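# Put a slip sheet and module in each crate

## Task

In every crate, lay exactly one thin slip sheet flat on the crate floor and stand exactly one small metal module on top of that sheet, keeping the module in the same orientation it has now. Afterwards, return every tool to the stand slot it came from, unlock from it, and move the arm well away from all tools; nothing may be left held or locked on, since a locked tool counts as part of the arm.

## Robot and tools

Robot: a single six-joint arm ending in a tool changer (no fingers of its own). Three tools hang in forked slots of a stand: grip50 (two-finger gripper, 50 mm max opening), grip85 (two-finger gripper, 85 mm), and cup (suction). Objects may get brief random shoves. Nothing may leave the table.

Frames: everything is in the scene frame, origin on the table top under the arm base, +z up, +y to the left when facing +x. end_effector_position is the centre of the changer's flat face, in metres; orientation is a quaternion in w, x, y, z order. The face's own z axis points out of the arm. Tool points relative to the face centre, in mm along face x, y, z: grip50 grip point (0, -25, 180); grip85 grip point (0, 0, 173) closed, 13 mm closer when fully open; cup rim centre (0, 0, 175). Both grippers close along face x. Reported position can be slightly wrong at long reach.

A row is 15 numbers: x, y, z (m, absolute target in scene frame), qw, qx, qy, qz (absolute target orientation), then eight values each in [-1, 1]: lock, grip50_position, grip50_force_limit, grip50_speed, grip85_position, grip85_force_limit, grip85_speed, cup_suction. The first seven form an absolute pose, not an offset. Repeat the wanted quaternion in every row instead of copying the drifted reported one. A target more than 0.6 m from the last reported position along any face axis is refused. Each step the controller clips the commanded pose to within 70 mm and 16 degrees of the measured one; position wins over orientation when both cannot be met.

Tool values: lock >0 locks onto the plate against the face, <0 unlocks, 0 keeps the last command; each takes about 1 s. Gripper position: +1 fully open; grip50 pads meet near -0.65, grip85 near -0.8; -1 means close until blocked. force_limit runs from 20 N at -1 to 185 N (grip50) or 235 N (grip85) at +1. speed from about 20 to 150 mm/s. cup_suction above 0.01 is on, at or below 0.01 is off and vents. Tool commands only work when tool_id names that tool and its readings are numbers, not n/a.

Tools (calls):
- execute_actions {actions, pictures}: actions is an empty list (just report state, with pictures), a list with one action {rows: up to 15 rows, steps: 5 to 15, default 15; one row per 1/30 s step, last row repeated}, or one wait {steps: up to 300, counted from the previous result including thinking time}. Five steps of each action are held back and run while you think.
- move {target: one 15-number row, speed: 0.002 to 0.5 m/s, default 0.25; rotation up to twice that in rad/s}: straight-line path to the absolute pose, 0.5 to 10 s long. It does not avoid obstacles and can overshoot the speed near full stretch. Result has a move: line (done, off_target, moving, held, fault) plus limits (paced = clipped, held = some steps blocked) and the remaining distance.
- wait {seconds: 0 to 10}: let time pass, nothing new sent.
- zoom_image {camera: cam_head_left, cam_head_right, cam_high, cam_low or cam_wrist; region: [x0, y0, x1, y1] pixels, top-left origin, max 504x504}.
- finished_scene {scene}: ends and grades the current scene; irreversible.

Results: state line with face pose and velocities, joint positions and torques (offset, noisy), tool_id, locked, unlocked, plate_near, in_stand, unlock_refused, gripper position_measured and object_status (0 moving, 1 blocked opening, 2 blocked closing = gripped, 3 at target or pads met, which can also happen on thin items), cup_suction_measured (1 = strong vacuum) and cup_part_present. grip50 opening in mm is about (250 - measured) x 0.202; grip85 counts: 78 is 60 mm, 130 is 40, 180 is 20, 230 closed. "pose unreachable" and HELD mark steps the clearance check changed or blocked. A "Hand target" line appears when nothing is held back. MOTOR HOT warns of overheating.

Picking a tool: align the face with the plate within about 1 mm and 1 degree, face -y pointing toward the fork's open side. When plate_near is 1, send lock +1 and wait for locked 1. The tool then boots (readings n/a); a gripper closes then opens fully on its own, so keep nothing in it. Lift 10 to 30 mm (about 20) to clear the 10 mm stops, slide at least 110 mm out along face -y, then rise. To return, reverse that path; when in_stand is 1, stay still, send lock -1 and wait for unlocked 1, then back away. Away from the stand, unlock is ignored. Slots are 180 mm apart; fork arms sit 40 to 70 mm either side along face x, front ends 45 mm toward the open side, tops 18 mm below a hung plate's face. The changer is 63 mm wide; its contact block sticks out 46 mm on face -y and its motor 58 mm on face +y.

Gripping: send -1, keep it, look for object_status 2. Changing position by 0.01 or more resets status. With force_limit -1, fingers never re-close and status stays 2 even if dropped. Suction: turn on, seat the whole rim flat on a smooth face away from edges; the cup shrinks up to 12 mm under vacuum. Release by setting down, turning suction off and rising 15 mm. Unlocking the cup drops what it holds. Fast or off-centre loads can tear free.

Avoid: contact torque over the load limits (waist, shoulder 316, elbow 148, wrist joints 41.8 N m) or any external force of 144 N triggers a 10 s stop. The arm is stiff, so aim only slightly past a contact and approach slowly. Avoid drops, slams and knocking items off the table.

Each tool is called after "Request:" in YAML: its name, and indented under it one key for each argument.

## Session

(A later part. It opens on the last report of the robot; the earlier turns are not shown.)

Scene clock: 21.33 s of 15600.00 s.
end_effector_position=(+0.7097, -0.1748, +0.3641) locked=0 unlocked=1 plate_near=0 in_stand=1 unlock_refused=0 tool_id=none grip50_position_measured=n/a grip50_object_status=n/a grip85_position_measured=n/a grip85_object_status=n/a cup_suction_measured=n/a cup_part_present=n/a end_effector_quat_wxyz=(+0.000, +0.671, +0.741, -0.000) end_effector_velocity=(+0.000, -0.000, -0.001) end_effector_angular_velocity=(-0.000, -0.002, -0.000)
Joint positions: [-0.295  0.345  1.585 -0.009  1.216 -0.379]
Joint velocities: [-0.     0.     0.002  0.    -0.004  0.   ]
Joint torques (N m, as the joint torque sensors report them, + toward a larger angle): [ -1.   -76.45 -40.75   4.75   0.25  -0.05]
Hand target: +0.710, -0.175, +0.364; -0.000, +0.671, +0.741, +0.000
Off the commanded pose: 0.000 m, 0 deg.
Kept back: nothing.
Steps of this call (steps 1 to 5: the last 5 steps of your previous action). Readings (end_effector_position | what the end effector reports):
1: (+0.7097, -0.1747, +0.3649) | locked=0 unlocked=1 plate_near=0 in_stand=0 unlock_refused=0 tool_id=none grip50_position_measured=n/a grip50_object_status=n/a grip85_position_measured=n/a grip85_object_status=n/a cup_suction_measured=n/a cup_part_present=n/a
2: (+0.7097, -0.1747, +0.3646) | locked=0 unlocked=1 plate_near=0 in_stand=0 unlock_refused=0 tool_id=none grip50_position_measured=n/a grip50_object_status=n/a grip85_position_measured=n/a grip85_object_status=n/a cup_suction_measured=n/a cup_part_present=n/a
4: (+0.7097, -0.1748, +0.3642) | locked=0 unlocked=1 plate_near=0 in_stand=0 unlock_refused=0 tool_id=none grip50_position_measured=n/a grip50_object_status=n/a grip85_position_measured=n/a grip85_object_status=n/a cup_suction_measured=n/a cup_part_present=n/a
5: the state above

Request:
execute_actions:
  actions:
    - {"rows":[[0.7097,-0.1748,0.3638,0,0.6711,0.7414,0,0,0,0,0,0,0,0,0],[0.7097,-0.1748,0.3635,0,0.6711,0.7414,0,0,0,0,0,0,0,0,0],[0.7097,-0.1748,0.3632,0,0.6711,0.7414,0,0,0,0,0,0,0,0,0],[0.7097,-0.1748,0.363,0,0.6711,0.7414,0,0,0,0,0,0,0,0,0]],"steps":9}

Request:
execute_actions:
  actions: []
  pictures: false

Scene clock: 21.70 s of 15600.00 s.
end_effector_position=(+0.7097, -0.1748, +0.3636) locked=0 unlocked=1 plate_near=0 in_stand=1 unlock_refused=0 tool_id=none grip50_position_measured=n/a grip50_object_status=n/a grip85_position_measured=n/a grip85_object_status=n/a cup_suction_measured=n/a cup_part_present=n/a end_effector_quat_wxyz=(+0.000, +0.671, +0.741, -0.000) end_effector_velocity=(+0.000, -0.000, -0.007) end_effector_angular_velocity=(+0.000, +0.001, +0.000)
Joint positions: [-0.295  0.346  1.586 -0.009  1.215 -0.379]
Joint velocities: [-0.     0.004  0.007  0.    -0.011 -0.001]
Joint torques (N m, as the joint torque sensors report them, + toward a larger angle): [ -1.4  -75.68 -41.18   4.72   0.3   -0.02]
Steps of this call (steps 1 to 7: nothing new was sent; steps 8 to 11: the first 4 steps of this action). Readings (end_effector_position | what the end effector reports):
8: (+0.7097, -0.1748, +0.3640) | locked=0 unlocked=1 plate_near=0 in_stand=1 unlock_refused=0 tool_id=none grip50_position_measured=n/a grip50_object_status=n/a grip85_position_measured=n/a grip85_object_status=n/a cup_suction_measured=n/a cup_part_present=n/a
9: (+0.7097, -0.1748, +0.3639) | locked=0 unlocked=1 plate_near=0 in_stand=1 unlock_refused=0 tool_id=none grip50_position_measured=n/a grip50_object_status=n/a grip85_position_measured=n/a grip85_object_status=n/a cup_suction_measured=n/a cup_part_present=n/a
11: the state above

Scene clock: 21.87 s of 15600.00 s.
end_effector_position=(+0.7097, -0.1748, +0.3631) locked=0 unlocked=1 plate_near=0 in_stand=1 unlock_refused=0 tool_id=none grip50_position_measured=n/a grip50_object_status=n/a grip85_position_measured=n/a grip85_object_status=n/a cup_suction_measured=n/a cup_part_present=n/a end_effector_quat_wxyz=(-0.000, +0.671, +0.741, -0.000) end_effector_velocity=(+0.000, -0.000, -0.001) end_effector_angular_velocity=(-0.000, -0.000, -0.001)
Joint positions: [-0.295  0.346  1.587 -0.009  1.214 -0.379]
Joint velocities: [-0.     0.001  0.001 -0.    -0.002  0.001]
Joint torques (N m, as the joint torque sensors report them, + toward a larger angle): [ -0.58 -74.02 -41.57   4.89  -0.32  -0.13]
Hand target: +0.710, -0.175, +0.363; -0.000, +0.671, +0.741, +0.000
Off the commanded pose: 0.000 m, 0 deg.
Kept back: nothing.
Steps of this call (steps 1 to 5: the last 5 steps of your previous action). Readings (end_effector_position | what the end effector reports):
1: (+0.7097, -0.1748, +0.3634) | locked=0 unlocked=1 plate_near=0 in_stand=1 unlock_refused=0 tool_id=none grip50_position_measured=n/a grip50_object_status=n/a grip85_position_measured=n/a grip85_object_status=n/a cup_suction_measured=n/a cup_part_present=n/a
2: (+0.7097, -0.1748, +0.3632) | locked=0 unlocked=1 plate_near=0 in_stand=1 unlock_refused=0 tool_id=none grip50_position_measured=n/a grip50_object_status=n/a grip85_position_measured=n/a grip85_object_status=n/a cup_suction_measured=n/a cup_part_present=n/a
4: (+0.7097, -0.1748, +0.3631) | locked=0 unlocked=1 plate_near=0 in_stand=1 unlock_refused=0 tool_id=none grip50_position_measured=n/a grip50_object_status=n/a grip85_position_measured=n/a grip85_object_status=n/a cup_suction_measured=n/a cup_part_present=n/a
5: the state above

Request:
execute_actions:
  actions:
    - {"rows":[[0.7097,-0.1750,0.363,0,0.6711,0.7414,0,0,0,0,0,0,0,0,0],[0.7097,-0.1751,0.363,0,0.6711,0.7414,0,0,0,0,0,0,0,0,0],[0.7097,-0.1752,0.363,0,0.6711,0.7414,0,0,0,0,0,0,0,0,0]],"steps":10}

Request:
execute_actions:
  actions:
    - {"steps":8}
  pictures: false

Scene clock: 22.57 s of 15600.00 s.
end_effector_position=(+0.7097, -0.1751, +0.3629) locked=0 unlocked=1 plate_near=0 in_stand=1 unlock_refused=0 tool_id=none grip50_position_measured=n/a grip50_object_status=n/a grip85_position_measured=n/a grip85_object_status=n/a cup_suction_measured=n/a cup_part_present=n/a end_effector_quat_wxyz=(-0.000, +0.671, +0.741, -0.000) end_effector_velocity=(-0.000, -0.001, -0.001) end_effector_angular_velocity=(+0.001, +0.002, +0.003)
Joint positions: [-0.296  0.346  1.587 -0.009  1.214 -0.379]
Joint velocities: [-0.002  0.001 -0.     0.     0.001 -0.005]
Joint torques (N m, as the joint torque sensors report them, + toward a larger angle): [ -2.63 -77.38 -42.5    4.39  -0.26   0.04]
Steps of this call (steps 1 to 16: nothing new was sent; steps 17 to 21: the first 5 steps of this action). Readings (end_effector_position | what the end effector reports):
17: (+0.7097, -0.1748, +0.3630) | locked=0 unlocked=1 plate_near=0 in_stand=1 unlock_refused=0 tool_id=none grip50_position_measured=n/a grip50_object_status=n/a grip85_position_measured=n/a grip85_object_status=n/a cup_suction_measured=n/a cup_part_present=n/a
18: (+0.7097, -0.1749, +0.3630) | locked=0 unlocked=1 plate_near=0 in_stand=1 unlock_refused=0 tool_id=none grip50_position_measured=n/a grip50_object_status=n/a grip85_position_measured=n/a grip85_object_status=n/a cup_suction_measured=n/a cup_part_present=n/a
20: (+0.7097, -0.1750, +0.3629) | locked=0 unlocked=1 plate_near=0 in_stand=1 unlock_refused=0 tool_id=none grip50_position_measured=n/a grip50_object_status=n/a grip85_position_measured=n/a grip85_object_status=n/a cup_suction_measured=n/a cup_part_present=n/a
21: the state above

Scene clock: 22.83 s of 15600.00 s.
end_effector_position=(+0.7097, -0.1752, +0.3630) locked=0 unlocked=1 plate_near=0 in_stand=1 unlock_refused=0 tool_id=none grip50_position_measured=n/a grip50_object_status=n/a grip85_position_measured=n/a grip85_object_status=n/a cup_suction_measured=n/a cup_part_present=n/a end_effector_quat_wxyz=(+0.000, +0.671, +0.741, -0.000) end_effector_velocity=(-0.000, -0.000, -0.000) end_effector_angular_velocity=(+0.000, +0.000, -0.000)
Joint positions: [-0.296  0.346  1.586 -0.009  1.214 -0.38 ]
Joint velocities: [-0.  0.  0.  0. -0. -0.]
Joint torques (N m, as the joint torque sensors report them, + toward a larger angle): [ -2.2  -75.73 -43.31   4.49  -0.55   0.04]
Hand target: +0.710, -0.175, +0.363; -0.000, +0.671, +0.741, -0.000
Off the commanded pose: 0.000 m, 0 deg.
Kept back: nothing.
Steps of this call (steps 1 to 5: the last 5 steps of your previous action; steps 6 to 8: nothing new was sent). Readings (end_effector_position | what the end effector reports):
1: (+0.7097, -0.1751, +0.3629) | locked=0 unlocked=1 plate_near=0 in_stand=1 unlock_refused=0 tool_id=none grip50_position_measured=n/a grip50_object_status=n/a grip85_position_measured=n/a grip85_object_status=n/a cup_suction_measured=n/a cup_part_present=n/a
2: (+0.7097, -0.1751, +0.3629) | locked=0 unlocked=1 plate_near=0 in_stand=1 unlock_refused=0 tool_id=none grip50_position_measured=n/a grip50_object_status=n/a grip85_position_measured=n/a grip85_object_status=n/a cup_suction_measured=n/a cup_part_present=n/a
4: (+0.7097, -0.1752, +0.3630) | locked=0 unlocked=1 plate_near=0 in_stand=1 unlock_refused=0 tool_id=none grip50_position_measured=n/a grip50_object_status=n/a grip85_position_measured=n/a grip85_object_status=n/a cup_suction_measured=n/a cup_part_present=n/a
8: the state above

Request:
execute_actions:
  actions:
    - {"rows":[[0.7096,-0.1753,0.363,0,0.6711,0.7414,0,0,0,0,0,0,0,0,0],[0.7095,-0.1753,0.363,0,0.6711,0.7414,0,0,0,0,0,0,0,0,0],[0.7094,-0.1754,0.363,0,0.6711,0.7414,0,0,0,0,0,0,0,0,0],[0.7093,-0.1754,0.363,0,0.6711,0.7414,0,0,0,0,0,0,0,0,0]],"steps":10}

Request:
execute_actions:
  actions:
    - {"steps":10}
  pictures: false

Scene clock: 23.37 s of 15600.00 s.
end_effector_position=(+0.7095, -0.1754, +0.3630) locked=0 unlocked=1 plate_near=0 in_stand=1 unlock_refused=0 tool_id=none grip50_position_measured=n/a grip50_object_status=n/a grip85_position_measured=n/a grip85_object_status=n/a cup_suction_measured=n/a cup_part_present=n/a end_effector_quat_wxyz=(-0.000, +0.671, +0.741, -0.000) end_effector_velocity=(-0.004, -0.000, -0.001) end_effector_angular_velocity=(+0.002, +0.005, -0.000)
Joint positions: [-0.296  0.346  1.587 -0.009  1.214 -0.38 ]
Joint velocities: [-0.002 -0.003  0.006  0.     0.002 -0.002]
Joint torques (N m, as the joint torque sensors report them, + toward a larger angle): [ -2.89 -76.83 -41.79   4.29  -0.05   0.22]
Steps of this call (steps 1 to 11: nothing new was sent; steps 12 to 16: the first 5 steps of this action). Readings (end_effector_position | what the end effector reports):
12: (+0.7097, -0.1752, +0.3630) | locked=0 unlocked=1 plate_near=0 in_stand=1 unlock_refused=0 tool_id=none grip50_position_measured=n/a grip50_object_status=n/a grip85_position_measured=n/a grip85_object_status=n/a cup_suction_measured=n/a cup_part_present=n/a
13: (+0.7097, -0.1752, +0.3630) | locked=0 unlocked=1 plate_near=0 in_stand=1 unlock_refused=0 tool_id=none grip50_position_measured=n/a grip50_object_status=n/a grip85_position_measured=n/a grip85_object_status=n/a cup_suction_measured=n/a cup_part_present=n/a
15: (+0.7096, -0.1753, +0.3630) | locked=0 unlocked=1 plate_near=0 in_stand=1 unlock_refused=0 tool_id=none grip50_position_measured=n/a grip50_object_status=n/a grip85_position_measured=n/a grip85_object_status=n/a cup_suction_measured=n/a cup_part_present=n/a
16: the state above

Scene clock: 23.70 s of 15600.00 s.
end_effector_position=(+0.7093, -0.1754, +0.3630) locked=0 unlocked=1 plate_near=0 in_stand=1 unlock_refused=0 tool_id=none grip50_position_measured=n/a grip50_object_status=n/a grip85_position_measured=n/a grip85_object_status=n/a cup_suction_measured=n/a cup_part_present=n/a end_effector_quat_wxyz=(-0.000, +0.671, +0.741, -0.000) end_effector_velocity=(-0.001, +0.000, +0.001) end_effector_angular_velocity=(+0.000, +0.001, -0.000)
Joint positions: [-0.296  0.346  1.587 -0.009  1.214 -0.38 ]
Joint velocities: [-0.    -0.001  0.     0.     0.002  0.   ]
Joint torques (N m, as the joint torque sensors report them, + toward a larger angle): [ -2.37 -76.82 -42.45   4.34   0.04  -0.02]
Hand target: +0.709, -0.175, +0.363; -0.000, +0.671, +0.741, -0.000
Off the commanded pose: 0.000 m, 0 deg.
Kept back: nothing.
Steps of this call (steps 1 to 5: the last 5 steps of your previous action; steps 6 to 10: nothing new was sent). Readings (end_effector_position | what the end effector reports):
1: (+0.7094, -0.1754, +0.3629) | locked=0 unlocked=1 plate_near=0 in_stand=1 unlock_refused=0 tool_id=none grip50_position_measured=n/a grip50_object_status=n/a grip85_position_measured=n/a grip85_object_status=n/a cup_suction_measured=n/a cup_part_present=n/a
2: (+0.7094, -0.1754, +0.3629) | locked=0 unlocked=1 plate_near=0 in_stand=1 unlock_refused=0 tool_id=none grip50_position_measured=n/a grip50_object_status=n/a grip85_position_measured=n/a grip85_object_status=n/a cup_suction_measured=n/a cup_part_present=n/a
4: (+0.7093, -0.1754, +0.3629) | locked=0 unlocked=1 plate_near=0 in_stand=1 unlock_refused=0 tool_id=none grip50_position_measured=n/a grip50_object_status=n/a grip85_position_measured=n/a grip85_object_status=n/a cup_suction_measured=n/a cup_part_present=n/a
8: (+0.7093, -0.1754, +0.3630) | locked=0 unlocked=1 plate_near=0 in_stand=1 unlock_refused=0 tool_id=none grip50_position_measured=n/a grip50_object_status=n/a grip85_position_measured=n/a grip85_object_status=n/a cup_suction_measured=n/a cup_part_present=n/a
10: the state above

Free now. Descend.

Request:
execute_actions:
  actions:
    - {"rows":[[0.7093,-0.1754,0.3627,0,0.6711,0.7414,0,0,0,0,0,0,0,0,0],[0.7093,-0.1754,0.3624,0,0.6711,0.7414,0,0,0,0,0,0,0,0,0],[0.7093,-0.1754,0.3621,0,0.6711,0.7414,0,0,0,0,0,0,0,0,0],[0.7093,-0.1754,0.3618,0,0.6711,0.7414,0,0,0,0,0,0,0,0,0]],"steps":9}

Request:
execute_actions:
  actions:
    - {"steps":8}
  pictures: false

Scene clock: 24.07 s of 15600.00 s.
end_effector_position=(+0.7093, -0.1754, +0.3626) locked=0 unlocked=1 plate_near=0 in_stand=1 unlock_refused=0 tool_id=none grip50_position_measured=n/a grip50_object_status=n/a grip85_position_measured=n/a grip85_object_status=n/a cup_suction_measured=n/a cup_part_present=n/a end_effector_quat_wxyz=(+0.000, +0.671, +0.741, +0.000) end_effector_velocity=(+0.000, +0.000, -0.007) end_effector_angular_velocity=(+0.000, -0.000, -0.000)
Joint positions: [-0.296  0.346  1.588 -0.009  1.213 -0.38 ]
Joint velocities: [ 0.     0.004  0.008  0.001 -0.012  0.   ]
Joint torques (N m, as the joint torque sensors report them, + toward a larger angle): [ -4.57 -74.29 -41.     3.87  -0.2   -0.1 ]
Steps of this call (steps 1 to 7: nothing new was sent; steps 8 to 11: the first 4 steps of this action). Readings (end_effector_position | what the end effector reports):
8: (+0.7093, -0.1754, +0.3630) | locked=0 unlocked=1 plate_near=0 in_stand=1 unlock_refused=0 tool_id=none grip50_position_measured=n/a grip50_object_status=n/a grip85_position_measured=n/a grip85_object_status=n/a cup_suction_measured=n/a cup_part_present=n/a
9: (+0.7093, -0.1754, +0.3629) | locked=0 unlocked=1 plate_near=0 in_stand=1 unlock_refused=0 tool_id=none grip50_position_measured=n/a grip50_object_status=n/a grip85_position_measured=n/a grip85_object_status=n/a cup_suction_measured=n/a cup_part_present=n/a
11: the state above

Scene clock: 24.33 s of 15600.00 s.
end_effector_position=(+0.7093, -0.1754, +0.3619) locked=0 unlocked=1 plate_near=0 in_stand=1 unlock_refused=0 tool_id=none grip50_position_measured=n/a grip50_object_status=n/a grip85_position_measured=n/a grip85_object_status=n/a cup_suction_measured=n/a cup_part_present=n/a end_effector_quat_wxyz=(+0.000, +0.671, +0.741, +0.000) end_effector_velocity=(+0.000, -0.000, -0.001) end_effector_angular_velocity=(+0.001, +0.002, -0.000)
Joint positions: [-0.296  0.346  1.588 -0.009  1.212 -0.38 ]
Joint velocities: [-0.     0.001 -0.     0.     0.001  0.   ]
Joint torques (N m, as the joint torque sensors report them, + toward a larger angle): [ -4.73 -74.93 -41.71   3.76  -0.3   -0.1 ]
Hand target: +0.709, -0.175, +0.362; -0.000, +0.671, +0.741, +0.000
Off the commanded pose: 0.000 m, 0 deg.
Kept back: nothing.
Steps of this call (steps 1 to 5: the last 5 steps of your previous action; steps 6 to 8: nothing new was sent). Readings (end_effector_position | what the end effector reports):
1: (+0.7093, -0.1754, +0.3624) | locked=0 unlocked=1 plate_near=0 in_stand=1 unlock_refused=0 tool_id=none grip50_position_measured=n/a grip50_object_status=n/a grip85_position_measured=n/a grip85_object_status=n/a cup_suction_measured=n/a cup_part_present=n/a
2: (+0.7093, -0.1754, +0.3622) | locked=0 unlocked=1 plate_near=0 in_stand=1 unlock_refused=0 tool_id=none grip50_position_measured=n/a grip50_object_status=n/a grip85_position_measured=n/a grip85_object_status=n/a cup_suction_measured=n/a cup_part_present=n/a
4: (+0.7093, -0.1754, +0.3620) | locked=0 unlocked=1 plate_near=0 in_stand=1 unlock_refused=0 tool_id=none grip50_position_measured=n/a grip50_object_status=n/a grip85_position_measured=n/a grip85_object_status=n/a cup_suction_measured=n/a cup_part_present=n/a
8: the state above

Request:
execute_actions:
  actions:
    - {"rows":[[0.7093,-0.1753,0.3618,0,0.6711,0.7414,0,0,0,0,0,0,0,0,0],[0.7093,-0.1752,0.3617,0,0.6711,0.7414,0,0,0,0,0,0,0,0,0],[0.7093,-0.1752,0.3615,0,0.6711,0.7414,0,0,0,0,0,0,0,0,0],[0.7093,-0.1752,0.3613,0,0.6711,0.7414,0,0,0,0,0,0,0,0,0],[0.7093,-0.1752,0.3611,0,0.6711,0.7414,0,0,0,0,0,0,0,0,0]],"steps":10}

Request:
execute_actions:
  actions:
    - {"steps":8}
  pictures: false

Scene clock: 24.80 s of 15600.00 s.
end_effector_position=(+0.7093, -0.1754, +0.3616) locked=0 unlocked=1 plate_near=0 in_stand=1 unlock_refused=0 tool_id=none grip50_position_measured=n/a grip50_object_status=n/a grip85_position_measured=n/a grip85_object_status=n/a cup_suction_measured=n/a cup_part_present=n/a end_effector_quat_wxyz=(+0.000, +0.671, +0.741, +0.000) end_effector_velocity=(-0.000, +0.001, -0.001) end_effector_angular_velocity=(-0.001, -0.005, +0.001)
Joint positions: [-0.296  0.346  1.589 -0.009  1.212 -0.38 ]
Joint velocities: [ 0.001 -0.001  0.004 -0.    -0.007  0.   ]
Joint torques (N m, as the joint torque sensors report them, + toward a larger angle): [ -1.23 -67.31 -36.47   4.26  -0.59  -0.5 ]
Steps of this call (steps 1 to 9: nothing new was sent; steps 10 to 14: the first 5 steps of this action). Readings (end_effector_position | what the end effector reports):
10: (+0.7093, -0.1754, +0.3618) | locked=0 unlocked=1 plate_near=0 in_stand=1 unlock_refused=0 tool_id=none grip50_position_measured=n/a grip50_object_status=n/a grip85_position_measured=n/a grip85_object_status=n/a cup_suction_measured=n/a cup_part_present=n/a
11: (+0.7093, -0.1754, +0.3618) | locked=0 unlocked=1 plate_near=0 in_stand=1 unlock_refused=0 tool_id=none grip50_position_measured=n/a grip50_object_status=n/a grip85_position_measured=n/a grip85_object_status=n/a cup_suction_measured=n/a cup_part_present=n/a
13: (+0.7093, -0.1754, +0.3617) | locked=0 unlocked=1 plate_near=0 in_stand=1 unlock_refused=0 tool_id=none grip50_position_measured=n/a grip50_object_status=n/a grip85_position_measured=n/a grip85_object_status=n/a cup_suction_measured=n/a cup_part_present=n/a
14: the state above

Scene clock: 25.07 s of 15600.00 s.
end_effector_position=(+0.7093, -0.1752, +0.3613) locked=0 unlocked=1 plate_near=0 in_stand=1 unlock_refused=0 tool_id=none grip50_position_measured=n/a grip50_object_status=n/a grip85_position_measured=n/a grip85_object_status=n/a cup_suction_measured=n/a cup_part_present=n/a end_effector_quat_wxyz=(+0.000, +0.671, +0.741, +0.000) end_effector_velocity=(-0.000, +0.000, -0.001) end_effector_angular_velocity=(+0.000, +0.002, +0.001)
Joint positions: [-0.296  0.346  1.589 -0.009  1.211 -0.38 ]
Joint velocities: [ 0.     0.001  0.    -0.     0.001 -0.   ]
Joint torques (N m, as the joint torque sensors report them, + toward a larger angle): [  7.67 -47.02 -26.08   6.03  -1.91  -1.67]
Hand target: +0.709, -0.175, +0.361; -0.000, +0.671, +0.741, +0.000
Off the commanded pose: 0.000 m, 0 deg.
Kept back: nothing.
Steps of this call (steps 1 to 5: the last 5 steps of your previous action; steps 6 to 8: nothing new was sent). Readings (end_effector_position | what the end effector reports):
1: (+0.7093, -0.1753, +0.3615) | locked=0 unlocked=1 plate_near=0 in_stand=1 unlock_refused=0 tool_id=none grip50_position_measured=n/a grip50_object_status=n/a grip85_position_measured=n/a grip85_object_status=n/a cup_suction_measured=n/a cup_part_present=n/a
2: (+0.7093, -0.1753, +0.3615) | locked=0 unlocked=1 plate_near=0 in_stand=1 unlock_refused=0 tool_id=none grip50_position_measured=n/a grip50_object_status=n/a grip85_position_measured=n/a grip85_object_status=n/a cup_suction_measured=n/a cup_part_present=n/a
4: (+0.7093, -0.1753, +0.3614) | locked=0 unlocked=1 plate_near=0 in_stand=1 unlock_refused=0 tool_id=none grip50_position_measured=n/a grip50_object_status=n/a grip85_position_measured=n/a grip85_object_status=n/a cup_suction_measured=n/a cup_part_present=n/a
8: the state above

Request:
execute_actions:
  actions:
    - {"rows":[[0.7093,-0.1752,0.3616,0,0.6711,0.7414,0,0,0,0,0,0,0,0,0],[0.7093,-0.1753,0.3618,0,0.6711,0.7414,0,0,0,0,0,0,0,0,0],[0.7093,-0.17535,0.3618,0,0.6711,0.7414,0,0,0,0,0,0,0,0,0],[0.7093,-0.1754,0.3618,0,0.6711,0.7414,0,0,0,0,0,0,0,0,0],[0.7093,-0.1754,0.3618,0,0.6711,0.7414,0,0,0,0,0,0,0,0,0],[0.7093,-0.1754,0.3616,0,0.6711,0.7414,0,0,0,0,0,0,0,0,0],[0.7093,-0.1754,0.3614,0,0.6711,0.7414,0,0,0,0,0,0,0,0,0],[0.7093,-0.1754,0.3613,0,0.6711,0.7414,0,0,0,0,0,0,0,0,0]],"steps":12}

Request:
execute_actions:
  actions:
    - {"steps":8}
  pictures: false

Scene clock: 26.77 s of 15600.00 s.
end_effector_position=(+0.7093, -0.1753, +0.3614) locked=0 unlocked=1 plate_near=0 in_stand=1 unlock_refused=0 tool_id=none grip50_position_measured=n/a grip50_object_status=n/a grip85_position_measured=n/a grip85_object_status=n/a cup_suction_measured=n/a cup_part_present=n/a end_effector_quat_wxyz=(-0.000, +0.671, +0.741, -0.000) end_effector_velocity=(-0.000, -0.001, +0.000) end_effector_angular_velocity=(-0.000, -0.000, +0.001)
Joint positions: [-0.296  0.347  1.589 -0.009  1.212 -0.38 ]
Joint velocities: [-0.001 -0.     0.    -0.    -0.    -0.002]
Joint torques (N m, as the joint torque sensors report them, + toward a larger angle): [  7.66 -54.19 -35.09   5.85  -3.03  -1.74]
Steps of this call (steps 1 to 44: nothing new was sent; steps 45 to 51: the first 7 steps of this action). Readings (end_effector_position | what the end effector reports):
45: (+0.7093, -0.1752, +0.3611) | locked=0 unlocked=1 plate_near=0 in_stand=1 unlock_refused=0 tool_id=none grip50_position_measured=n/a grip50_object_status=n/a grip85_position_measured=n/a grip85_object_status=n/a cup_suction_measured=n/a cup_part_present=n/a
46: (+0.7093, -0.1752, +0.3611) | locked=0 unlocked=1 plate_near=0 in_stand=1 unlock_refused=0 tool_id=none grip50_position_measured=n/a grip50_object_status=n/a grip85_position_measured=n/a grip85_object_status=n/a cup_suction_measured=n/a cup_part_present=n/a
48: (+0.7093, -0.1752, +0.3613) | locked=0 unlocked=1 plate_near=0 in_stand=1 unlock_refused=0 tool_id=none grip50_position_measured=n/a grip50_object_status=n/a grip85_position_measured=n/a grip85_object_status=n/a cup_suction_measured=n/a cup_part_present=n/a
51: the state above

Scene clock: 27.03 s of 15600.00 s.
end_effector_position=(+0.7093, -0.1754, +0.3613) locked=0 unlocked=1 plate_near=0 in_stand=1 unlock_refused=0 tool_id=none grip50_position_measured=n/a grip50_object_status=n/a grip85_position_measured=n/a grip85_object_status=n/a cup_suction_measured=n/a cup_part_present=n/a end_effector_quat_wxyz=(-0.000, +0.671, +0.741, -0.000) end_effector_velocity=(+0.000, -0.000, -0.000) end_effector_angular_velocity=(-0.001, -0.002, -0.000)
Joint positions: [-0.296  0.347  1.589 -0.009  1.211 -0.38 ]
Joint velocities: [-0.     0.     0.001 -0.    -0.003 -0.   ]
Joint torques (N m, as the joint torque sensors report them, + toward a larger angle): [  0.9  -46.52 -33.66   4.28  -4.38  -1.75]
Hand target: +0.709, -0.175, +0.361; -0.000, +0.671, +0.741, -0.000
Off the commanded pose: 0.000 m, 0 deg.
Kept back: nothing.
Steps of this call (steps 1 to 5: the last 5 steps of your previous action; steps 6 to 8: nothing new was sent). Readings (end_effector_position | what the end effector reports):
1: (+0.7093, -0.1753, +0.3614) | locked=0 unlocked=1 plate_near=0 in_stand=1 unlock_refused=0 tool_id=none grip50_position_measured=n/a grip50_object_status=n/a grip85_position_measured=n/a grip85_object_status=n/a cup_suction_measured=n/a cup_part_present=n/a
2: (+0.7093, -0.1753, +0.3614) | locked=0 unlocked=1 plate_near=0 in_stand=1 unlock_refused=0 tool_id=none grip50_position_measured=n/a grip50_object_status=n/a grip85_position_measured=n/a grip85_object_status=n/a cup_suction_measured=n/a cup_part_present=n/a
4: (+0.7093, -0.1753, +0.3614) | locked=0 unlocked=1 plate_near=0 in_stand=1 unlock_refused=0 tool_id=none grip50_position_measured=n/a grip50_object_status=n/a grip85_position_measured=n/a grip85_object_status=n/a cup_suction_measured=n/a cup_part_present=n/a
8: the state above

Request:
execute_actions:
  actions:
    - {"rows":[[0.7093,-0.1754,0.3616,0,0.6711,0.7414,0,0,0,0,0,0,0,0,0],[0.7093,-0.1754,0.362,0,0.6711,0.7414,0,0,0,0,0,0,0,0,0],[0.7093,-0.1754,0.3625,0,0.6711,0.7414,0,0,0,0,0,0,0,0,0],[0.7093,-0.1754,0.363,0,0.6711,0.7414,0,0,0,0,0,0,0,0,0],[0.7092,-0.1753,0.363,0,0.6720,0.7405,0,0,0,0,0,0,0,0,0],[0.7091,-0.1753,0.363,0,0.6730,0.7396,0,0,0,0,0,0,0,0,0]],"steps":12}

Request:
execute_actions:
  actions:
    - {"steps":10}
  pictures: false

Scene clock: 27.70 s of 15600.00 s.
end_effector_position=(+0.7093, -0.1754, +0.3625) locked=0 unlocked=1 plate_near=0 in_stand=1 unlock_refused=0 tool_id=none grip50_position_measured=n/a grip50_object_status=n/a grip85_position_measured=n/a grip85_object_status=n/a cup_suction_measured=n/a cup_part_present=n/a end_effector_quat_wxyz=(-0.000, +0.672, +0.741, -0.000) end_effector_velocity=(-0.003, +0.001, +0.005) end_effector_angular_velocity=(+0.001, +0.005, -0.044)
Joint positions: [-0.296  0.346  1.588 -0.009  1.213 -0.378]
Joint velocities: [ 0.    -0.006 -0.002  0.     0.012  0.044]
Joint torques (N m, as the joint torque sensors report them, + toward a larger angle): [ -3.3  -77.4  -41.66   4.22  -0.06   0.04]
Steps of this call (steps 1 to 13: nothing new was sent; steps 14 to 20: the first 7 steps of this action). Readings (end_effector_position | what the end effector reports):
14: (+0.7093, -0.1754, +0.3613) | locked=0 unlocked=1 plate_near=0 in_stand=1 unlock_refused=0 tool_id=none grip50_position_measured=n/a grip50_object_status=n/a grip85_position_measured=n/a grip85_object_status=n/a cup_suction_measured=n/a cup_part_present=n/a
15: (+0.7093, -0.1754, +0.3613) | locked=0 unlocked=1 plate_near=0 in_stand=1 unlock_refused=0 tool_id=none grip50_position_measured=n/a grip50_object_status=n/a grip85_position_measured=n/a grip85_object_status=n/a cup_suction_measured=n/a cup_part_present=n/a
17: (+0.7093, -0.1754, +0.3616) | locked=0 unlocked=1 plate_near=0 in_stand=1 unlock_refused=0 tool_id=none grip50_position_measured=n/a grip50_object_status=n/a grip85_position_measured=n/a grip85_object_status=n/a cup_suction_measured=n/a cup_part_present=n/a
20: the state above

Scene clock: 28.03 s of 15600.00 s.
end_effector_position=(+0.7091, -0.1753, +0.3630) locked=0 unlocked=1 plate_near=0 in_stand=1 unlock_refused=0 tool_id=none grip50_position_measured=n/a grip50_object_status=n/a grip85_position_measured=n/a grip85_object_status=n/a cup_suction_measured=n/a cup_part_present=n/a end_effector_quat_wxyz=(-0.000, +0.673, +0.740, -0.000) end_effector_velocity=(+0.000, +0.000, +0.000) end_effector_angular_velocity=(-0.000, -0.001, +0.000)
Joint positions: [-0.296  0.345  1.588 -0.009  1.214 -0.375]
Joint velocities: [ 0.     0.    -0.     0.    -0.001  0.   ]
Joint torques (N m, as the joint torque sensors report them, + toward a larger angle): [ -3.55 -76.59 -42.5    4.28   0.05   0.  ]
Hand target: +0.709, -0.175, +0.363; +0.000, +0.673, +0.740, -0.000
Off the commanded pose: 0.000 m, 0 deg.
Kept back: nothing.
Steps of this call (steps 1 to 5: the last 5 steps of your previous action; steps 6 to 10: nothing new was sent). Readings (end_effector_position | what the end effector reports):
1: (+0.7092, -0.1754, +0.3626) | locked=0 unlocked=1 plate_near=0 in_stand=1 unlock_refused=0 tool_id=none grip50_position_measured=n/a grip50_object_status=n/a grip85_position_measured=n/a grip85_object_status=n/a cup_suction_measured=n/a cup_part_present=n/a
2: (+0.7092, -0.1754, +0.3627) | locked=0 unlocked=1 plate_near=0 in_stand=1 unlock_refused=0 tool_id=none grip50_position_measured=n/a grip50_object_status=n/a grip85_position_measured=n/a grip85_object_status=n/a cup_suction_measured=n/a cup_part_present=n/a
4: (+0.7091, -0.1754, +0.3628) | locked=0 unlocked=1 plate_near=0 in_stand=1 unlock_refused=0 tool_id=none grip50_position_measured=n/a grip50_object_status=n/a grip85_position_measured=n/a grip85_object_status=n/a cup_suction_measured=n/a cup_part_present=n/a
8: (+0.7091, -0.1754, +0.3629) | locked=0 unlocked=1 plate_near=0 in_stand=1 unlock_refused=0 tool_id=none grip50_position_measured=n/a grip50_object_status=n/a grip85_position_measured=n/a grip85_object_status=n/a cup_suction_measured=n/a cup_part_present=n/a
10: the state above

Request:
execute_actions:
  actions:
    - {"rows":[[0.7091,-0.1753,0.3627,0,0.6730,0.7396,0,0,0,0,0,0,0,0,0],[0.7091,-0.1753,0.3624,0,0.6730,0.7396,0,0,0,0,0,0,0,0,0],[0.7091,-0.1753,0.3621,0,0.6730,0.7396,0,0,0,0,0,0,0,0,0],[0.7091,-0.1753,0.3618,0,0.6730,0.7396,0,0,0,0,0,0,0,0,0],[0.7091,-0.1753,0.3616,0,0.6730,0.7396,0,0,0,0,0,0,0,0,0],[0.7091,-0.1753,0.3614,0,0.6730,0.7396,0,0,0,0,0,0,0,0,0]],"steps":11}

Request:
execute_actions:
  actions:
    - {"steps":8}
  pictures: false

Scene clock: 28.47 s of 15600.00 s.
end_effector_position=(+0.7091, -0.1753, +0.3621) locked=0 unlocked=1 plate_near=0 in_stand=1 unlock_refused=0 tool_id=none grip50_position_measured=n/a grip50_object_status=n/a grip85_position_measured=n/a grip85_object_status=n/a cup_suction_measured=n/a cup_part_present=n/a end_effector_quat_wxyz=(+0.000, +0.673, +0.740, +0.000) end_effector_velocity=(+0.000, +0.000, -0.008) end_effector_angular_velocity=(+0.000, -0.000, +0.001)
Joint positions: [-0.296  0.346  1.589 -0.009  1.212 -0.375]
Joint velocities: [ 0.     0.005  0.008  0.    -0.014 -0.   ]
Joint torques (N m, as the joint torque sensors report them, + toward a larger angle): [ -3.33 -76.   -42.88   4.38   0.17  -0.12]
Steps of this call (steps 1 to 7: nothing new was sent; steps 8 to 13: the first 6 steps of this action). Readings (end_effector_position | what the end effector reports):
8: (+0.7091, -0.1753, +0.3630) | locked=0 unlocked=1 plate_near=0 in_stand=1 unlock_refused=0 tool_id=none grip50_position_measured=n/a grip50_object_status=n/a grip85_position_measured=n/a grip85_object_status=n/a cup_suction_measured=n/a cup_part_present=n/a
9: (+0.7091, -0.1753, +0.3630) | locked=0 unlocked=1 plate_near=0 in_stand=1 unlock_refused=0 tool_id=none grip50_position_measured=n/a grip50_object_status=n/a grip85_position_measured=n/a grip85_object_status=n/a cup_suction_measured=n/a cup_part_present=n/a
11: (+0.7090, -0.1753, +0.3627) | locked=0 unlocked=1 plate_near=0 in_stand=1 unlock_refused=0 tool_id=none grip50_position_measured=n/a grip50_object_status=n/a grip85_position_measured=n/a grip85_object_status=n/a cup_suction_measured=n/a cup_part_present=n/a
13: the state above

Scene clock: 28.73 s of 15600.00 s.
end_effector_position=(+0.7091, -0.1753, +0.3614) locked=0 unlocked=1 plate_near=0 in_stand=1 unlock_refused=0 tool_id=none grip50_position_measured=n/a grip50_object_status=n/a grip85_position_measured=n/a grip85_object_status=n/a cup_suction_measured=n/a cup_part_present=n/a end_effector_quat_wxyz=(+0.000, +0.673, +0.740, +0.000) end_effector_velocity=(-0.000, +0.000, -0.001) end_effector_angular_velocity=(+0.001, +0.002, -0.000)
Joint positions: [-0.296  0.346  1.589 -0.009  1.211 -0.375]
Joint velocities: [0.    0.001 0.    0.    0.001 0.   ]
Joint torques (N m, as the joint torque sensors report them, + toward a larger angle): [ -0.65 -76.07 -41.21   4.79   0.2   -0.11]
Hand target: +0.709, -0.175, +0.361; -0.000, +0.673, +0.740, +0.000
Off the commanded pose: 0.000 m, 0 deg.
Kept back: nothing.
Steps of this call (steps 1 to 5: the last 5 steps of your previous action; steps 6 to 8: nothing new was sent). Readings (end_effector_position | what the end effector reports):
1: (+0.7091, -0.1753, +0.3619) | locked=0 unlocked=1 plate_near=0 in_stand=1 unlock_refused=0 tool_id=none grip50_position_measured=n/a grip50_object_status=n/a grip85_position_measured=n/a grip85_object_status=n/a cup_suction_measured=n/a cup_part_present=n/a
2: (+0.7091, -0.1753, +0.3617) | locked=0 unlocked=1 plate_near=0 in_stand=1 unlock_refused=0 tool_id=none grip50_position_measured=n/a grip50_object_status=n/a grip85_position_measured=n/a grip85_object_status=n/a cup_suction_measured=n/a cup_part_present=n/a
4: (+0.7091, -0.1753, +0.3616) | locked=0 unlocked=1 plate_near=0 in_stand=1 unlock_refused=0 tool_id=none grip50_position_measured=n/a grip50_object_status=n/a grip85_position_measured=n/a grip85_object_status=n/a cup_suction_measured=n/a cup_part_present=n/a
8: the state above

Request:
execute_actions:
  actions:
    - {"rows":[[0.7091,-0.17535,0.3614,0,0.6730,0.7396,0,0,0,0,0,0,0,0,0],[0.7091,-0.1754,0.3613,0,0.6730,0.7396,0,0,0,0,0,0,0,0,0],[0.7091,-0.1754,0.3612,0,0.6730,0.7396,0,0,0,0,0,0,0,0,0],[0.7091,-0.1754,0.3611,0,0.6730,0.7396,0,0,0,0,0,0,0,0,0],[0.7091,-0.1754,0.3610,0,0.6730,0.7396,0,0,0,0,0,0,0,0,0],[0.7091,-0.1754,0.3609,0,0.6730,0.7396,0,0,0,0,0,0,0,0,0]],"steps":11}

Request:
execute_actions:
  actions:
    - {"steps":8}
  pictures: false

Scene clock: 29.20 s of 15600.00 s.
end_effector_position=(+0.7091, -0.1753, +0.3612) locked=0 unlocked=1 plate_near=0 in_stand=1 unlock_refused=0 tool_id=none grip50_position_measured=n/a grip50_object_status=n/a grip85_position_measured=n/a grip85_object_status=n/a cup_suction_measured=n/a cup_part_present=n/a end_effector_quat_wxyz=(+0.000, +0.673, +0.740, +0.000) end_effector_velocity=(-0.001, -0.000, -0.001) end_effector_angular_velocity=(-0.001, -0.002, -0.000)
Joint positions: [-0.296  0.346  1.59  -0.009  1.211 -0.375]
Joint velocities: [-0.001 -0.001  0.002 -0.    -0.003 -0.   ]
Joint torques (N m, as the joint torque sensors report them, + toward a larger angle): [ -2.49 -71.73 -39.16   4.26  -0.33  -0.49]
Steps of this call (steps 1 to 8: nothing new was sent; steps 9 to 14: the first 6 steps of this action). Readings (end_effector_position | what the end effector reports):
9: (+0.7091, -0.1753, +0.3614) | locked=0 unlocked=1 plate_near=0 in_stand=1 unlock_refused=0 tool_id=none grip50_position_measured=n/a grip50_object_status=n/a grip85_position_measured=n/a grip85_object_status=n/a cup_suction_measured=n/a cup_part_present=n/a
10: (+0.7091, -0.1753, +0.3614) | locked=0 unlocked=1 plate_near=0 in_stand=1 unlock_refused=0 tool_id=none grip50_position_measured=n/a grip50_object_status=n/a grip85_position_measured=n/a grip85_object_status=n/a cup_suction_measured=n/a cup_part_present=n/a
12: (+0.7091, -0.1753, +0.3613) | locked=0 unlocked=1 plate_near=0 in_stand=1 unlock_refused=0 tool_id=none grip50_position_measured=n/a grip50_object_status=n/a grip85_position_measured=n/a grip85_object_status=n/a cup_suction_measured=n/a cup_part_present=n/a
14: the state above

Scene clock: 29.47 s of 15600.00 s.
end_effector_position=(+0.7091, -0.1754, +0.3610) locked=0 unlocked=1 plate_near=0 in_stand=1 unlock_refused=0 tool_id=none grip50_position_measured=n/a grip50_object_status=n/a grip85_position_measured=n/a grip85_object_status=n/a cup_suction_measured=n/a cup_part_present=n/a end_effector_quat_wxyz=(+0.000, +0.673, +0.740, +0.000) end_effector_velocity=(-0.000, +0.000, +0.000) end_effector_angular_velocity=(+0.000, +0.001, +0.001)
Joint positions: [-0.296  0.346  1.59  -0.009  1.21  -0.375]
Joint velocities: [ 0.    -0.001 -0.     0.     0.002 -0.001]
Joint torques (N m, as the joint torque sensors report them, + toward a larger angle): [ -3.5  -59.48 -35.62   3.63  -1.86  -1.03]
Hand target: +0.709, -0.175, +0.361; -0.000, +0.673, +0.740, -0.000
Off the commanded pose: 0.000 m, 0 deg.
Kept back: nothing.
Steps of this call (steps 1 to 5: the last 5 steps of your previous action; steps 6 to 8: nothing new was sent). Readings (end_effector_position | what the end effector reports):
1: (+0.7091, -0.1753, +0.3611) | locked=0 unlocked=1 plate_near=0 in_stand=1 unlock_refused=0 tool_id=none grip50_position_measured=n/a grip50_object_status=n/a grip85_position_measured=n/a grip85_object_status=n/a cup_suction_measured=n/a cup_part_present=n/a
2: (+0.7091, -0.1754, +0.3611) | locked=0 unlocked=1 plate_near=0 in_stand=1 unlock_refused=0 tool_id=none grip50_position_measured=n/a grip50_object_status=n/a grip85_position_measured=n/a grip85_object_status=n/a cup_suction_measured=n/a cup_part_present=n/a
4: (+0.7091, -0.1754, +0.3610) | locked=0 unlocked=1 plate_near=0 in_stand=1 unlock_refused=0 tool_id=none grip50_position_measured=n/a grip50_object_status=n/a grip85_position_measured=n/a grip85_object_status=n/a cup_suction_measured=n/a cup_part_present=n/a
8: the state above

Request:
execute_actions:
  actions:
    - {"rows":[[0.7091,-0.1754,0.3614,0,0.6730,0.7396,0,0,0,0,0,0,0,0,0],[0.7091,-0.1754,0.3618,0,0.6730,0.7396,0,0,0,0,0,0,0,0,0],[0.7091,-0.1754,0.3622,0,0.6730,0.7396,0,0,0,0,0,0,0,0,0],[0.7090,-0.1754,0.3622,0,0.6743,0.7385,0,0,0,0,0,0,0,0,0],[0.7090,-0.1754,0.3622,0,0.6756,0.7373,0,0,0,0,0,0,0,0,0],[0.7090,-0.1754,0.3622,0,0.6756,0.7373,0,0,0,0,0,0,0,0,0],[0.7090,-0.1754,0.3622,0,0.6756,0.7373,0,0,0,0,0,0,0,0,0],[0.7090,-0.1754,0.3622,0,0.6756,0.7373,0,0,0,0,0,0,0,0,0],[0.7090,-0.1754,0.3619,0,0.6756,0.7373,0,0,0,0,0,0,0,0,0],[0.7090,-0.1754,0.3616,0,0.6756,0.7373,0,0,0,0,0,0,0,0,0],[0.7090,-0.1754,0.3613,0,0.6756,0.7373,0,0,0,0,0,0,0,0,0],[0.7090,-0.1754,0.3611,0,0.6756,0.7373,0,0,0,0,0,0,0,0,0],[0.7090,-0.1754,0.3610,0,0.6756,0.7373,0,0,0,0,0,0,0,0,0]],"steps":15}

Request:
execute_actions:
  actions:
    - {"steps":8}
  pictures: false

Scene clock: 30.43 s of 15600.00 s.
end_effector_position=(+0.7091, -0.1754, +0.3620) locked=0 unlocked=1 plate_near=0 in_stand=1 unlock_refused=0 tool_id=none grip50_position_measured=n/a grip50_object_status=n/a grip85_position_measured=n/a grip85_object_status=n/a cup_suction_measured=n/a cup_part_present=n/a end_effector_quat_wxyz=(-0.000, +0.675, +0.737, -0.000) end_effector_velocity=(+0.000, -0.000, -0.000) end_effector_angular_velocity=(-0.000, -0.000, -0.008)
Joint positions: [-0.296  0.346  1.589 -0.009  1.212 -0.369]
Joint velocities: [-0.     0.     0.    -0.    -0.001  0.008]
Joint torques (N m, as the joint torque sensors report them, + toward a larger angle): [ -3.34 -76.62 -41.95   4.34   0.04   0.14]
Steps of this call (steps 1 to 19: nothing new was sent; steps 20 to 29: the first 10 steps of this action). Readings (end_effector_position | what the end effector reports):
20: (+0.7091, -0.1754, +0.3609) | locked=0 unlocked=1 plate_near=1 in_stand=1 unlock_refused=0 tool_id=none grip50_position_measured=n/a grip50_object_status=n/a grip85_position_measured=n/a grip85_object_status=n/a cup_suction_measured=n/a cup_part_present=n/a
21: (+0.7091, -0.1754, +0.3609) | locked=0 unlocked=1 plate_near=1 in_stand=1 unlock_refused=0 tool_id=none grip50_position_measured=n/a grip50_object_status=n/a grip85_position_measured=n/a grip85_object_status=n/a cup_suction_measured=n/a cup_part_present=n/a
23: (+0.7091, -0.1754, +0.3612) | locked=0 unlocked=1 plate_near=0 in_stand=1 unlock_refused=0 tool_id=none grip50_position_measured=n/a grip50_object_status=n/a grip85_position_measured=n/a grip85_object_status=n/a cup_suction_measured=n/a cup_part_present=n/a
27: (+0.7091, -0.1754, +0.3619) | locked=0 unlocked=1 plate_near=0 in_stand=1 unlock_refused=0 tool_id=none grip50_position_measured=n/a grip50_object_status=n/a grip85_position_measured=n/a grip85_object_status=n/a cup_suction_measured=n/a cup_part_present=n/a
29: the state above

Scene clock: 30.70 s of 15600.00 s.
end_effector_position=(+0.7090, -0.1754, +0.3611) locked=0 unlocked=1 plate_near=1 in_stand=1 unlock_refused=0 tool_id=none grip50_position_measured=n/a grip50_object_status=n/a grip85_position_measured=n/a grip85_object_status=n/a cup_suction_measured=n/a cup_part_present=n/a end_effector_quat_wxyz=(+0.000, +0.676, +0.737, +0.000) end_effector_velocity=(+0.000, +0.000, -0.001) end_effector_angular_velocity=(-0.000, -0.000, +0.000)
Joint positions: [-0.296  0.346  1.59  -0.009  1.211 -0.368]
Joint velocities: [ 0.     0.001  0.001 -0.    -0.002 -0.   ]
Joint torques (N m, as the joint torque sensors report them, + toward a larger angle): [ -3.51 -76.35 -42.59   4.46   0.04   0.02]
Hand target: +0.709, -0.175, +0.361; -0.000, +0.676, +0.737, -0.000
Off the commanded pose: 0.000 m, 0 deg.
Kept back: nothing.
Steps of this call (steps 1 to 5: the last 5 steps of your previous action; steps 6 to 8: nothing new was sent). Readings (end_effector_position | what the end effector reports):
1: (+0.7090, -0.1754, +0.3619) | locked=0 unlocked=1 plate_near=0 in_stand=1 unlock_refused=0 tool_id=none grip50_position_measured=n/a grip50_object_status=n/a grip85_position_measured=n/a grip85_object_status=n/a cup_suction_measured=n/a cup_part_present=n/a
2: (+0.7090, -0.1754, +0.3618) | locked=0 unlocked=1 plate_near=0 in_stand=1 unlock_refused=0 tool_id=none grip50_position_measured=n/a grip50_object_status=n/a grip85_position_measured=n/a grip85_object_status=n/a cup_suction_measured=n/a cup_part_present=n/a
4: (+0.7090, -0.1754, +0.3614) | locked=0 unlocked=1 plate_near=0 in_stand=1 unlock_refused=0 tool_id=none grip50_position_measured=n/a grip50_object_status=n/a grip85_position_measured=n/a grip85_object_status=n/a cup_suction_measured=n/a cup_part_present=n/a
8: the state above

Request:
execute_actions:
  actions:
    - {"rows":[[0.7090,-0.1754,0.3609,0,0.6756,0.7373,0,1,0,0,0,1,-1,1,0]],"steps":15}

Request:
execute_actions:
  actions:
    - {"steps":22}
  pictures: false

Scene clock: 31.37 s of 15600.00 s.
end_effector_position=(+0.7090, -0.1754, +0.3609) locked=0 unlocked=0 plate_near=1 in_stand=1 unlock_refused=0 tool_id=none grip50_position_measured=n/a grip50_object_status=n/a grip85_position_measured=n/a grip85_object_status=n/a cup_suction_measured=n/a cup_part_present=n/a end_effector_quat_wxyz=(+0.000, +0.676, +0.737, +0.000) end_effector_velocity=(+0.000, -0.000, -0.000) end_effector_angular_velocity=(-0.000, -0.001, -0.000)
Joint positions: [-0.296  0.346  1.59  -0.009  1.21  -0.368]
Joint velocities: [-0.     0.    -0.    -0.    -0.002  0.   ]
Joint torques (N m, as the joint torque sensors report them, + toward a larger angle): [ -2.08 -75.06 -42.91   4.53  -0.42  -0.01]
Steps of this call (steps 1 to 10: nothing new was sent; steps 11 to 20: the first 10 steps of this action). Readings (end_effector_position | what the end effector reports):
11: (+0.7090, -0.1754, +0.3610) | locked=0 unlocked=0 plate_near=1 in_stand=1 unlock_refused=0 tool_id=none grip50_position_measured=n/a grip50_object_status=n/a grip85_position_measured=n/a grip85_object_status=n/a cup_suction_measured=n/a cup_part_present=n/a
12: (+0.7090, -0.1754, +0.3610) | locked=0 unlocked=0 plate_near=1 in_stand=1 unlock_refused=0 tool_id=none grip50_position_measured=n/a grip50_object_status=n/a grip85_position_measured=n/a grip85_object_status=n/a cup_suction_measured=n/a cup_part_present=n/a
14: (+0.7090, -0.1754, +0.3609) | locked=0 unlocked=0 plate_near=1 in_stand=1 unlock_refused=0 tool_id=none grip50_position_measured=n/a grip50_object_status=n/a grip85_position_measured=n/a grip85_object_status=n/a cup_suction_measured=n/a cup_part_present=n/a
18: (+0.7090, -0.1754, +0.3609) | locked=0 unlocked=0 plate_near=1 in_stand=1 unlock_refused=0 tool_id=none grip50_position_measured=n/a grip50_object_status=n/a grip85_position_measured=n/a grip85_object_status=n/a cup_suction_measured=n/a cup_part_present=n/a
20: the state above

Scene clock: 32.10 s of 15600.00 s.
end_effector_position=(+0.7090, -0.1755, +0.3608) locked=1 unlocked=0 plate_near=1 in_stand=1 unlock_refused=0 tool_id=grip85 grip50_position_measured=n/a grip50_object_status=n/a grip85_position_measured=n/a grip85_object_status=n/a cup_suction_measured=n/a cup_part_present=n/a end_effector_quat_wxyz=(-0.000, +0.676, +0.737, -0.000) end_effector_velocity=(-0.000, +0.000, +0.001) end_effector_angular_velocity=(-0.000, -0.001, +0.000)
Joint positions: [-0.296  0.346  1.59  -0.009  1.21  -0.368]
Joint velocities: [ 0.    -0.001  0.     0.     0.    -0.   ]
Joint torques (N m, as the joint torque sensors report them, + toward a larger angle): [  7.53 -85.34 -68.18   5.59  -7.8   -2.25]
Hand target: +0.709, -0.175, +0.361; -0.000, +0.676, +0.737, +0.000
Off the commanded pose: 0.000 m, 0 deg.
Kept back: nothing.
Steps of this call (steps 1 to 5: the last 5 steps of your previous action; steps 6 to 22: nothing new was sent). Readings (end_effector_position | what the end effector reports):
1: (+0.7090, -0.1754, +0.3609) | locked=0 unlocked=0 plate_near=1 in_stand=1 unlock_refused=0 tool_id=none grip50_position_measured=n/a grip50_object_status=n/a grip85_position_measured=n/a grip85_object_status=n/a cup_suction_measured=n/a cup_part_present=n/a
2: (+0.7090, -0.1754, +0.3609) | locked=0 unlocked=0 plate_near=1 in_stand=1 unlock_refused=0 tool_id=none grip50_position_measured=n/a grip50_object_status=n/a grip85_position_measured=n/a grip85_object_status=n/a cup_suction_measured=n/a cup_part_present=n/a
4: (+0.7090, -0.1754, +0.3609) | locked=0 unlocked=0 plate_near=1 in_stand=1 unlock_refused=0 tool_id=none grip50_position_measured=n/a grip50_object_status=n/a grip85_position_measured=n/a grip85_object_status=n/a cup_suction_measured=n/a cup_part_present=n/a
8: (+0.7090, -0.1754, +0.3608) | locked=0 unlocked=0 plate_near=1 in_stand=1 unlock_refused=0 tool_id=none grip50_position_measured=n/a grip50_object_status=n/a grip85_position_measured=n/a grip85_object_status=n/a cup_suction_measured=n/a cup_part_present=n/a
22: the state above

Request:
move:
  target: [0.7090,-0.1755,0.3808,0,0.6756,0.7373,0,0,0,0,0,1,-1,1,0]
  speed: 0.06

Request:
move:
  target: [0.5845,-0.1864,0.3808,0,0.6756,0.7373,0,0,0,0,0,1,-1,1,0]
  speed: 0.2

Scene clock: 33.10 s of 15600.00 s.
end_effector_position=(+0.7090, -0.1755, +0.3807) locked=1 unlocked=0 plate_near=1 in_stand=0 unlock_refused=0 tool_id=grip85 grip50_position_measured=n/a grip50_object_status=n/a grip85_position_measured=n/a grip85_object_status=n/a cup_suction_measured=n/a cup_part_present=n/a end_effector_quat_wxyz=(+0.000, +0.676, +0.737, -0.000) end_effector_velocity=(+0.000, -0.000, +0.001) end_effector_angular_velocity=(+0.001, +0.000, -0.001)
Joint positions: [-0.296  0.336  1.567 -0.009  1.244 -0.368]
Joint velocities: [-0.     0.    -0.001  0.001  0.001  0.   ]
Joint torques (N m, as the joint torque sensors report them, + toward a larger angle): [ -2.28 -85.3  -48.86   4.62   0.1   -0.11]
Hand target: +0.709, -0.176, +0.381; +0.000, +0.676, +0.737, -0.000
Off the commanded pose: 0.000 m, 0 deg.
Kept back: nothing.
move: done

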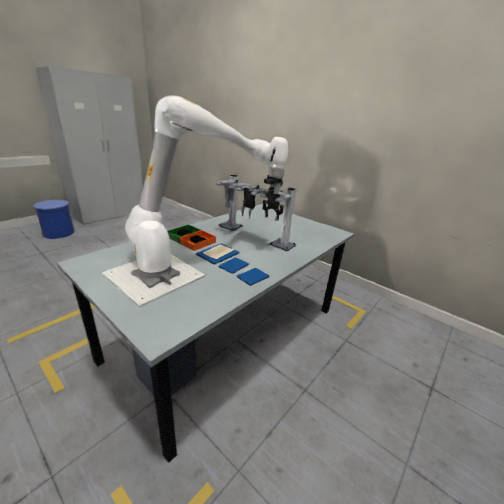

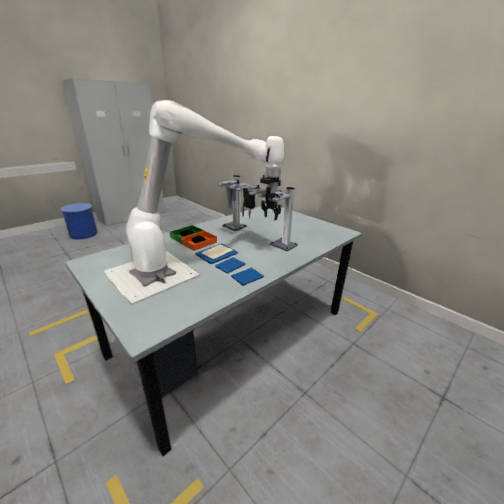

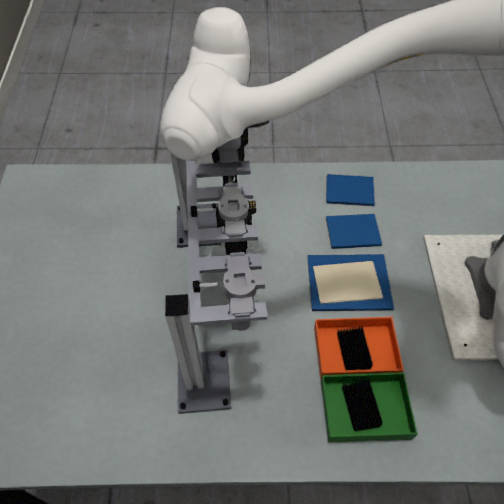

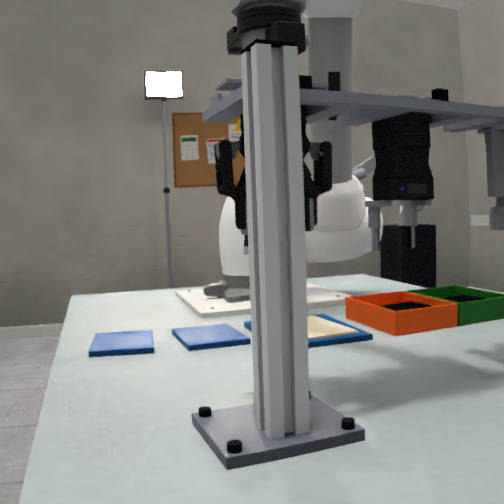

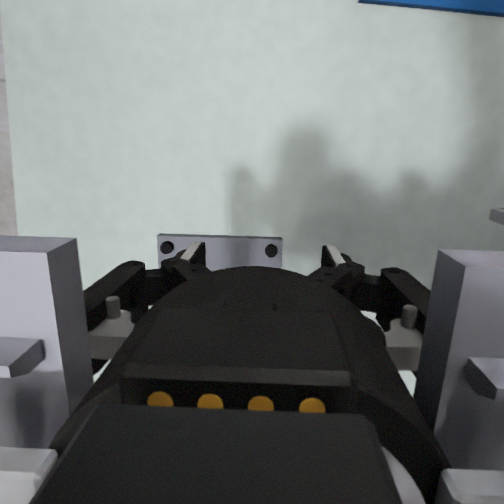

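Scene clock: 34.20 s of 15600.00 s.
end_effector_position=(+0.5845, -0.1863, +0.3810) locked=1 unlocked=0 plate_near=1 in_stand=0 unlock_refused=0 tool_id=grip85 grip50_position_measured=n/a grip50_object_status=n/a grip85_position_measured=n/a grip85_object_status=n/a cup_suction_measured=n/a cup_part_present=n/a end_effector_quat_wxyz=(-0.000, +0.676, +0.737, -0.000) end_effector_velocity=(-0.001, +0.001, +0.000) end_effector_angular_velocity=(+0.003, -0.001, -0.001)
Joint positions: [-0.37   0.156  1.796 -0.009  1.194 -0.441]
Joint velocities: [-0.001 -0.002  0.001  0.003  0.001 -0.001]
Joint torques (N m, as the joint torque sensors report them, + toward a larger angle): [ -2.25 -64.02 -49.13   4.2   -0.01  -0.05]
Hand target: +0.584, -0.186, +0.381; -0.000, +0.676, +0.737, -0.000
Off the commanded pose: 0.000 m, 0 deg.
Kept back: nothing.
move: done

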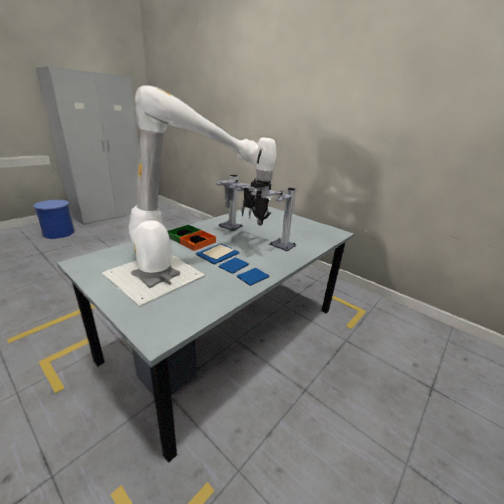

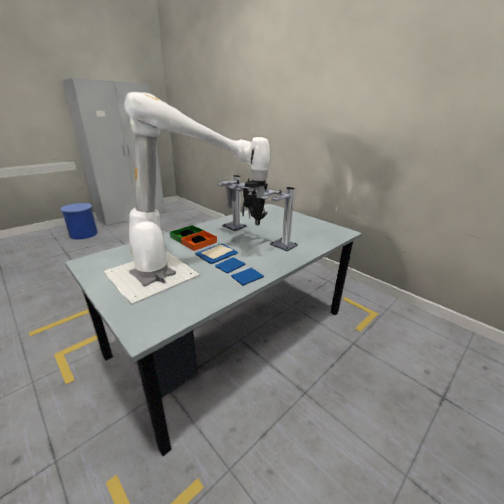

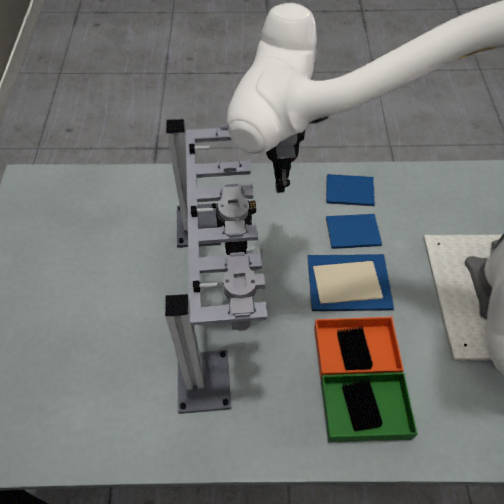

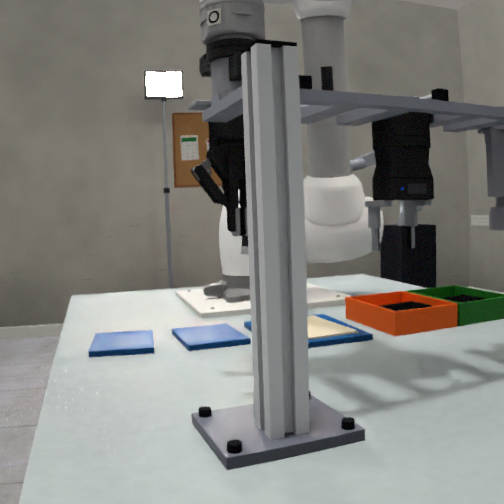

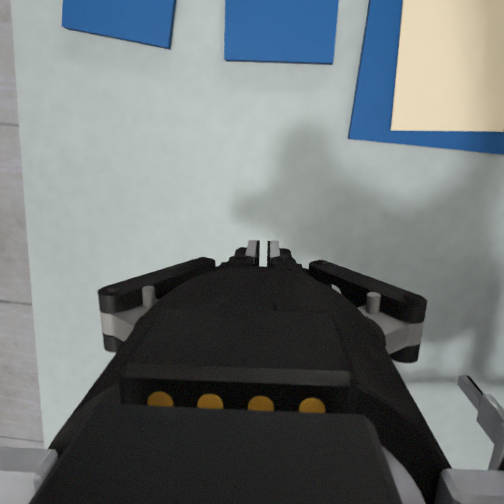

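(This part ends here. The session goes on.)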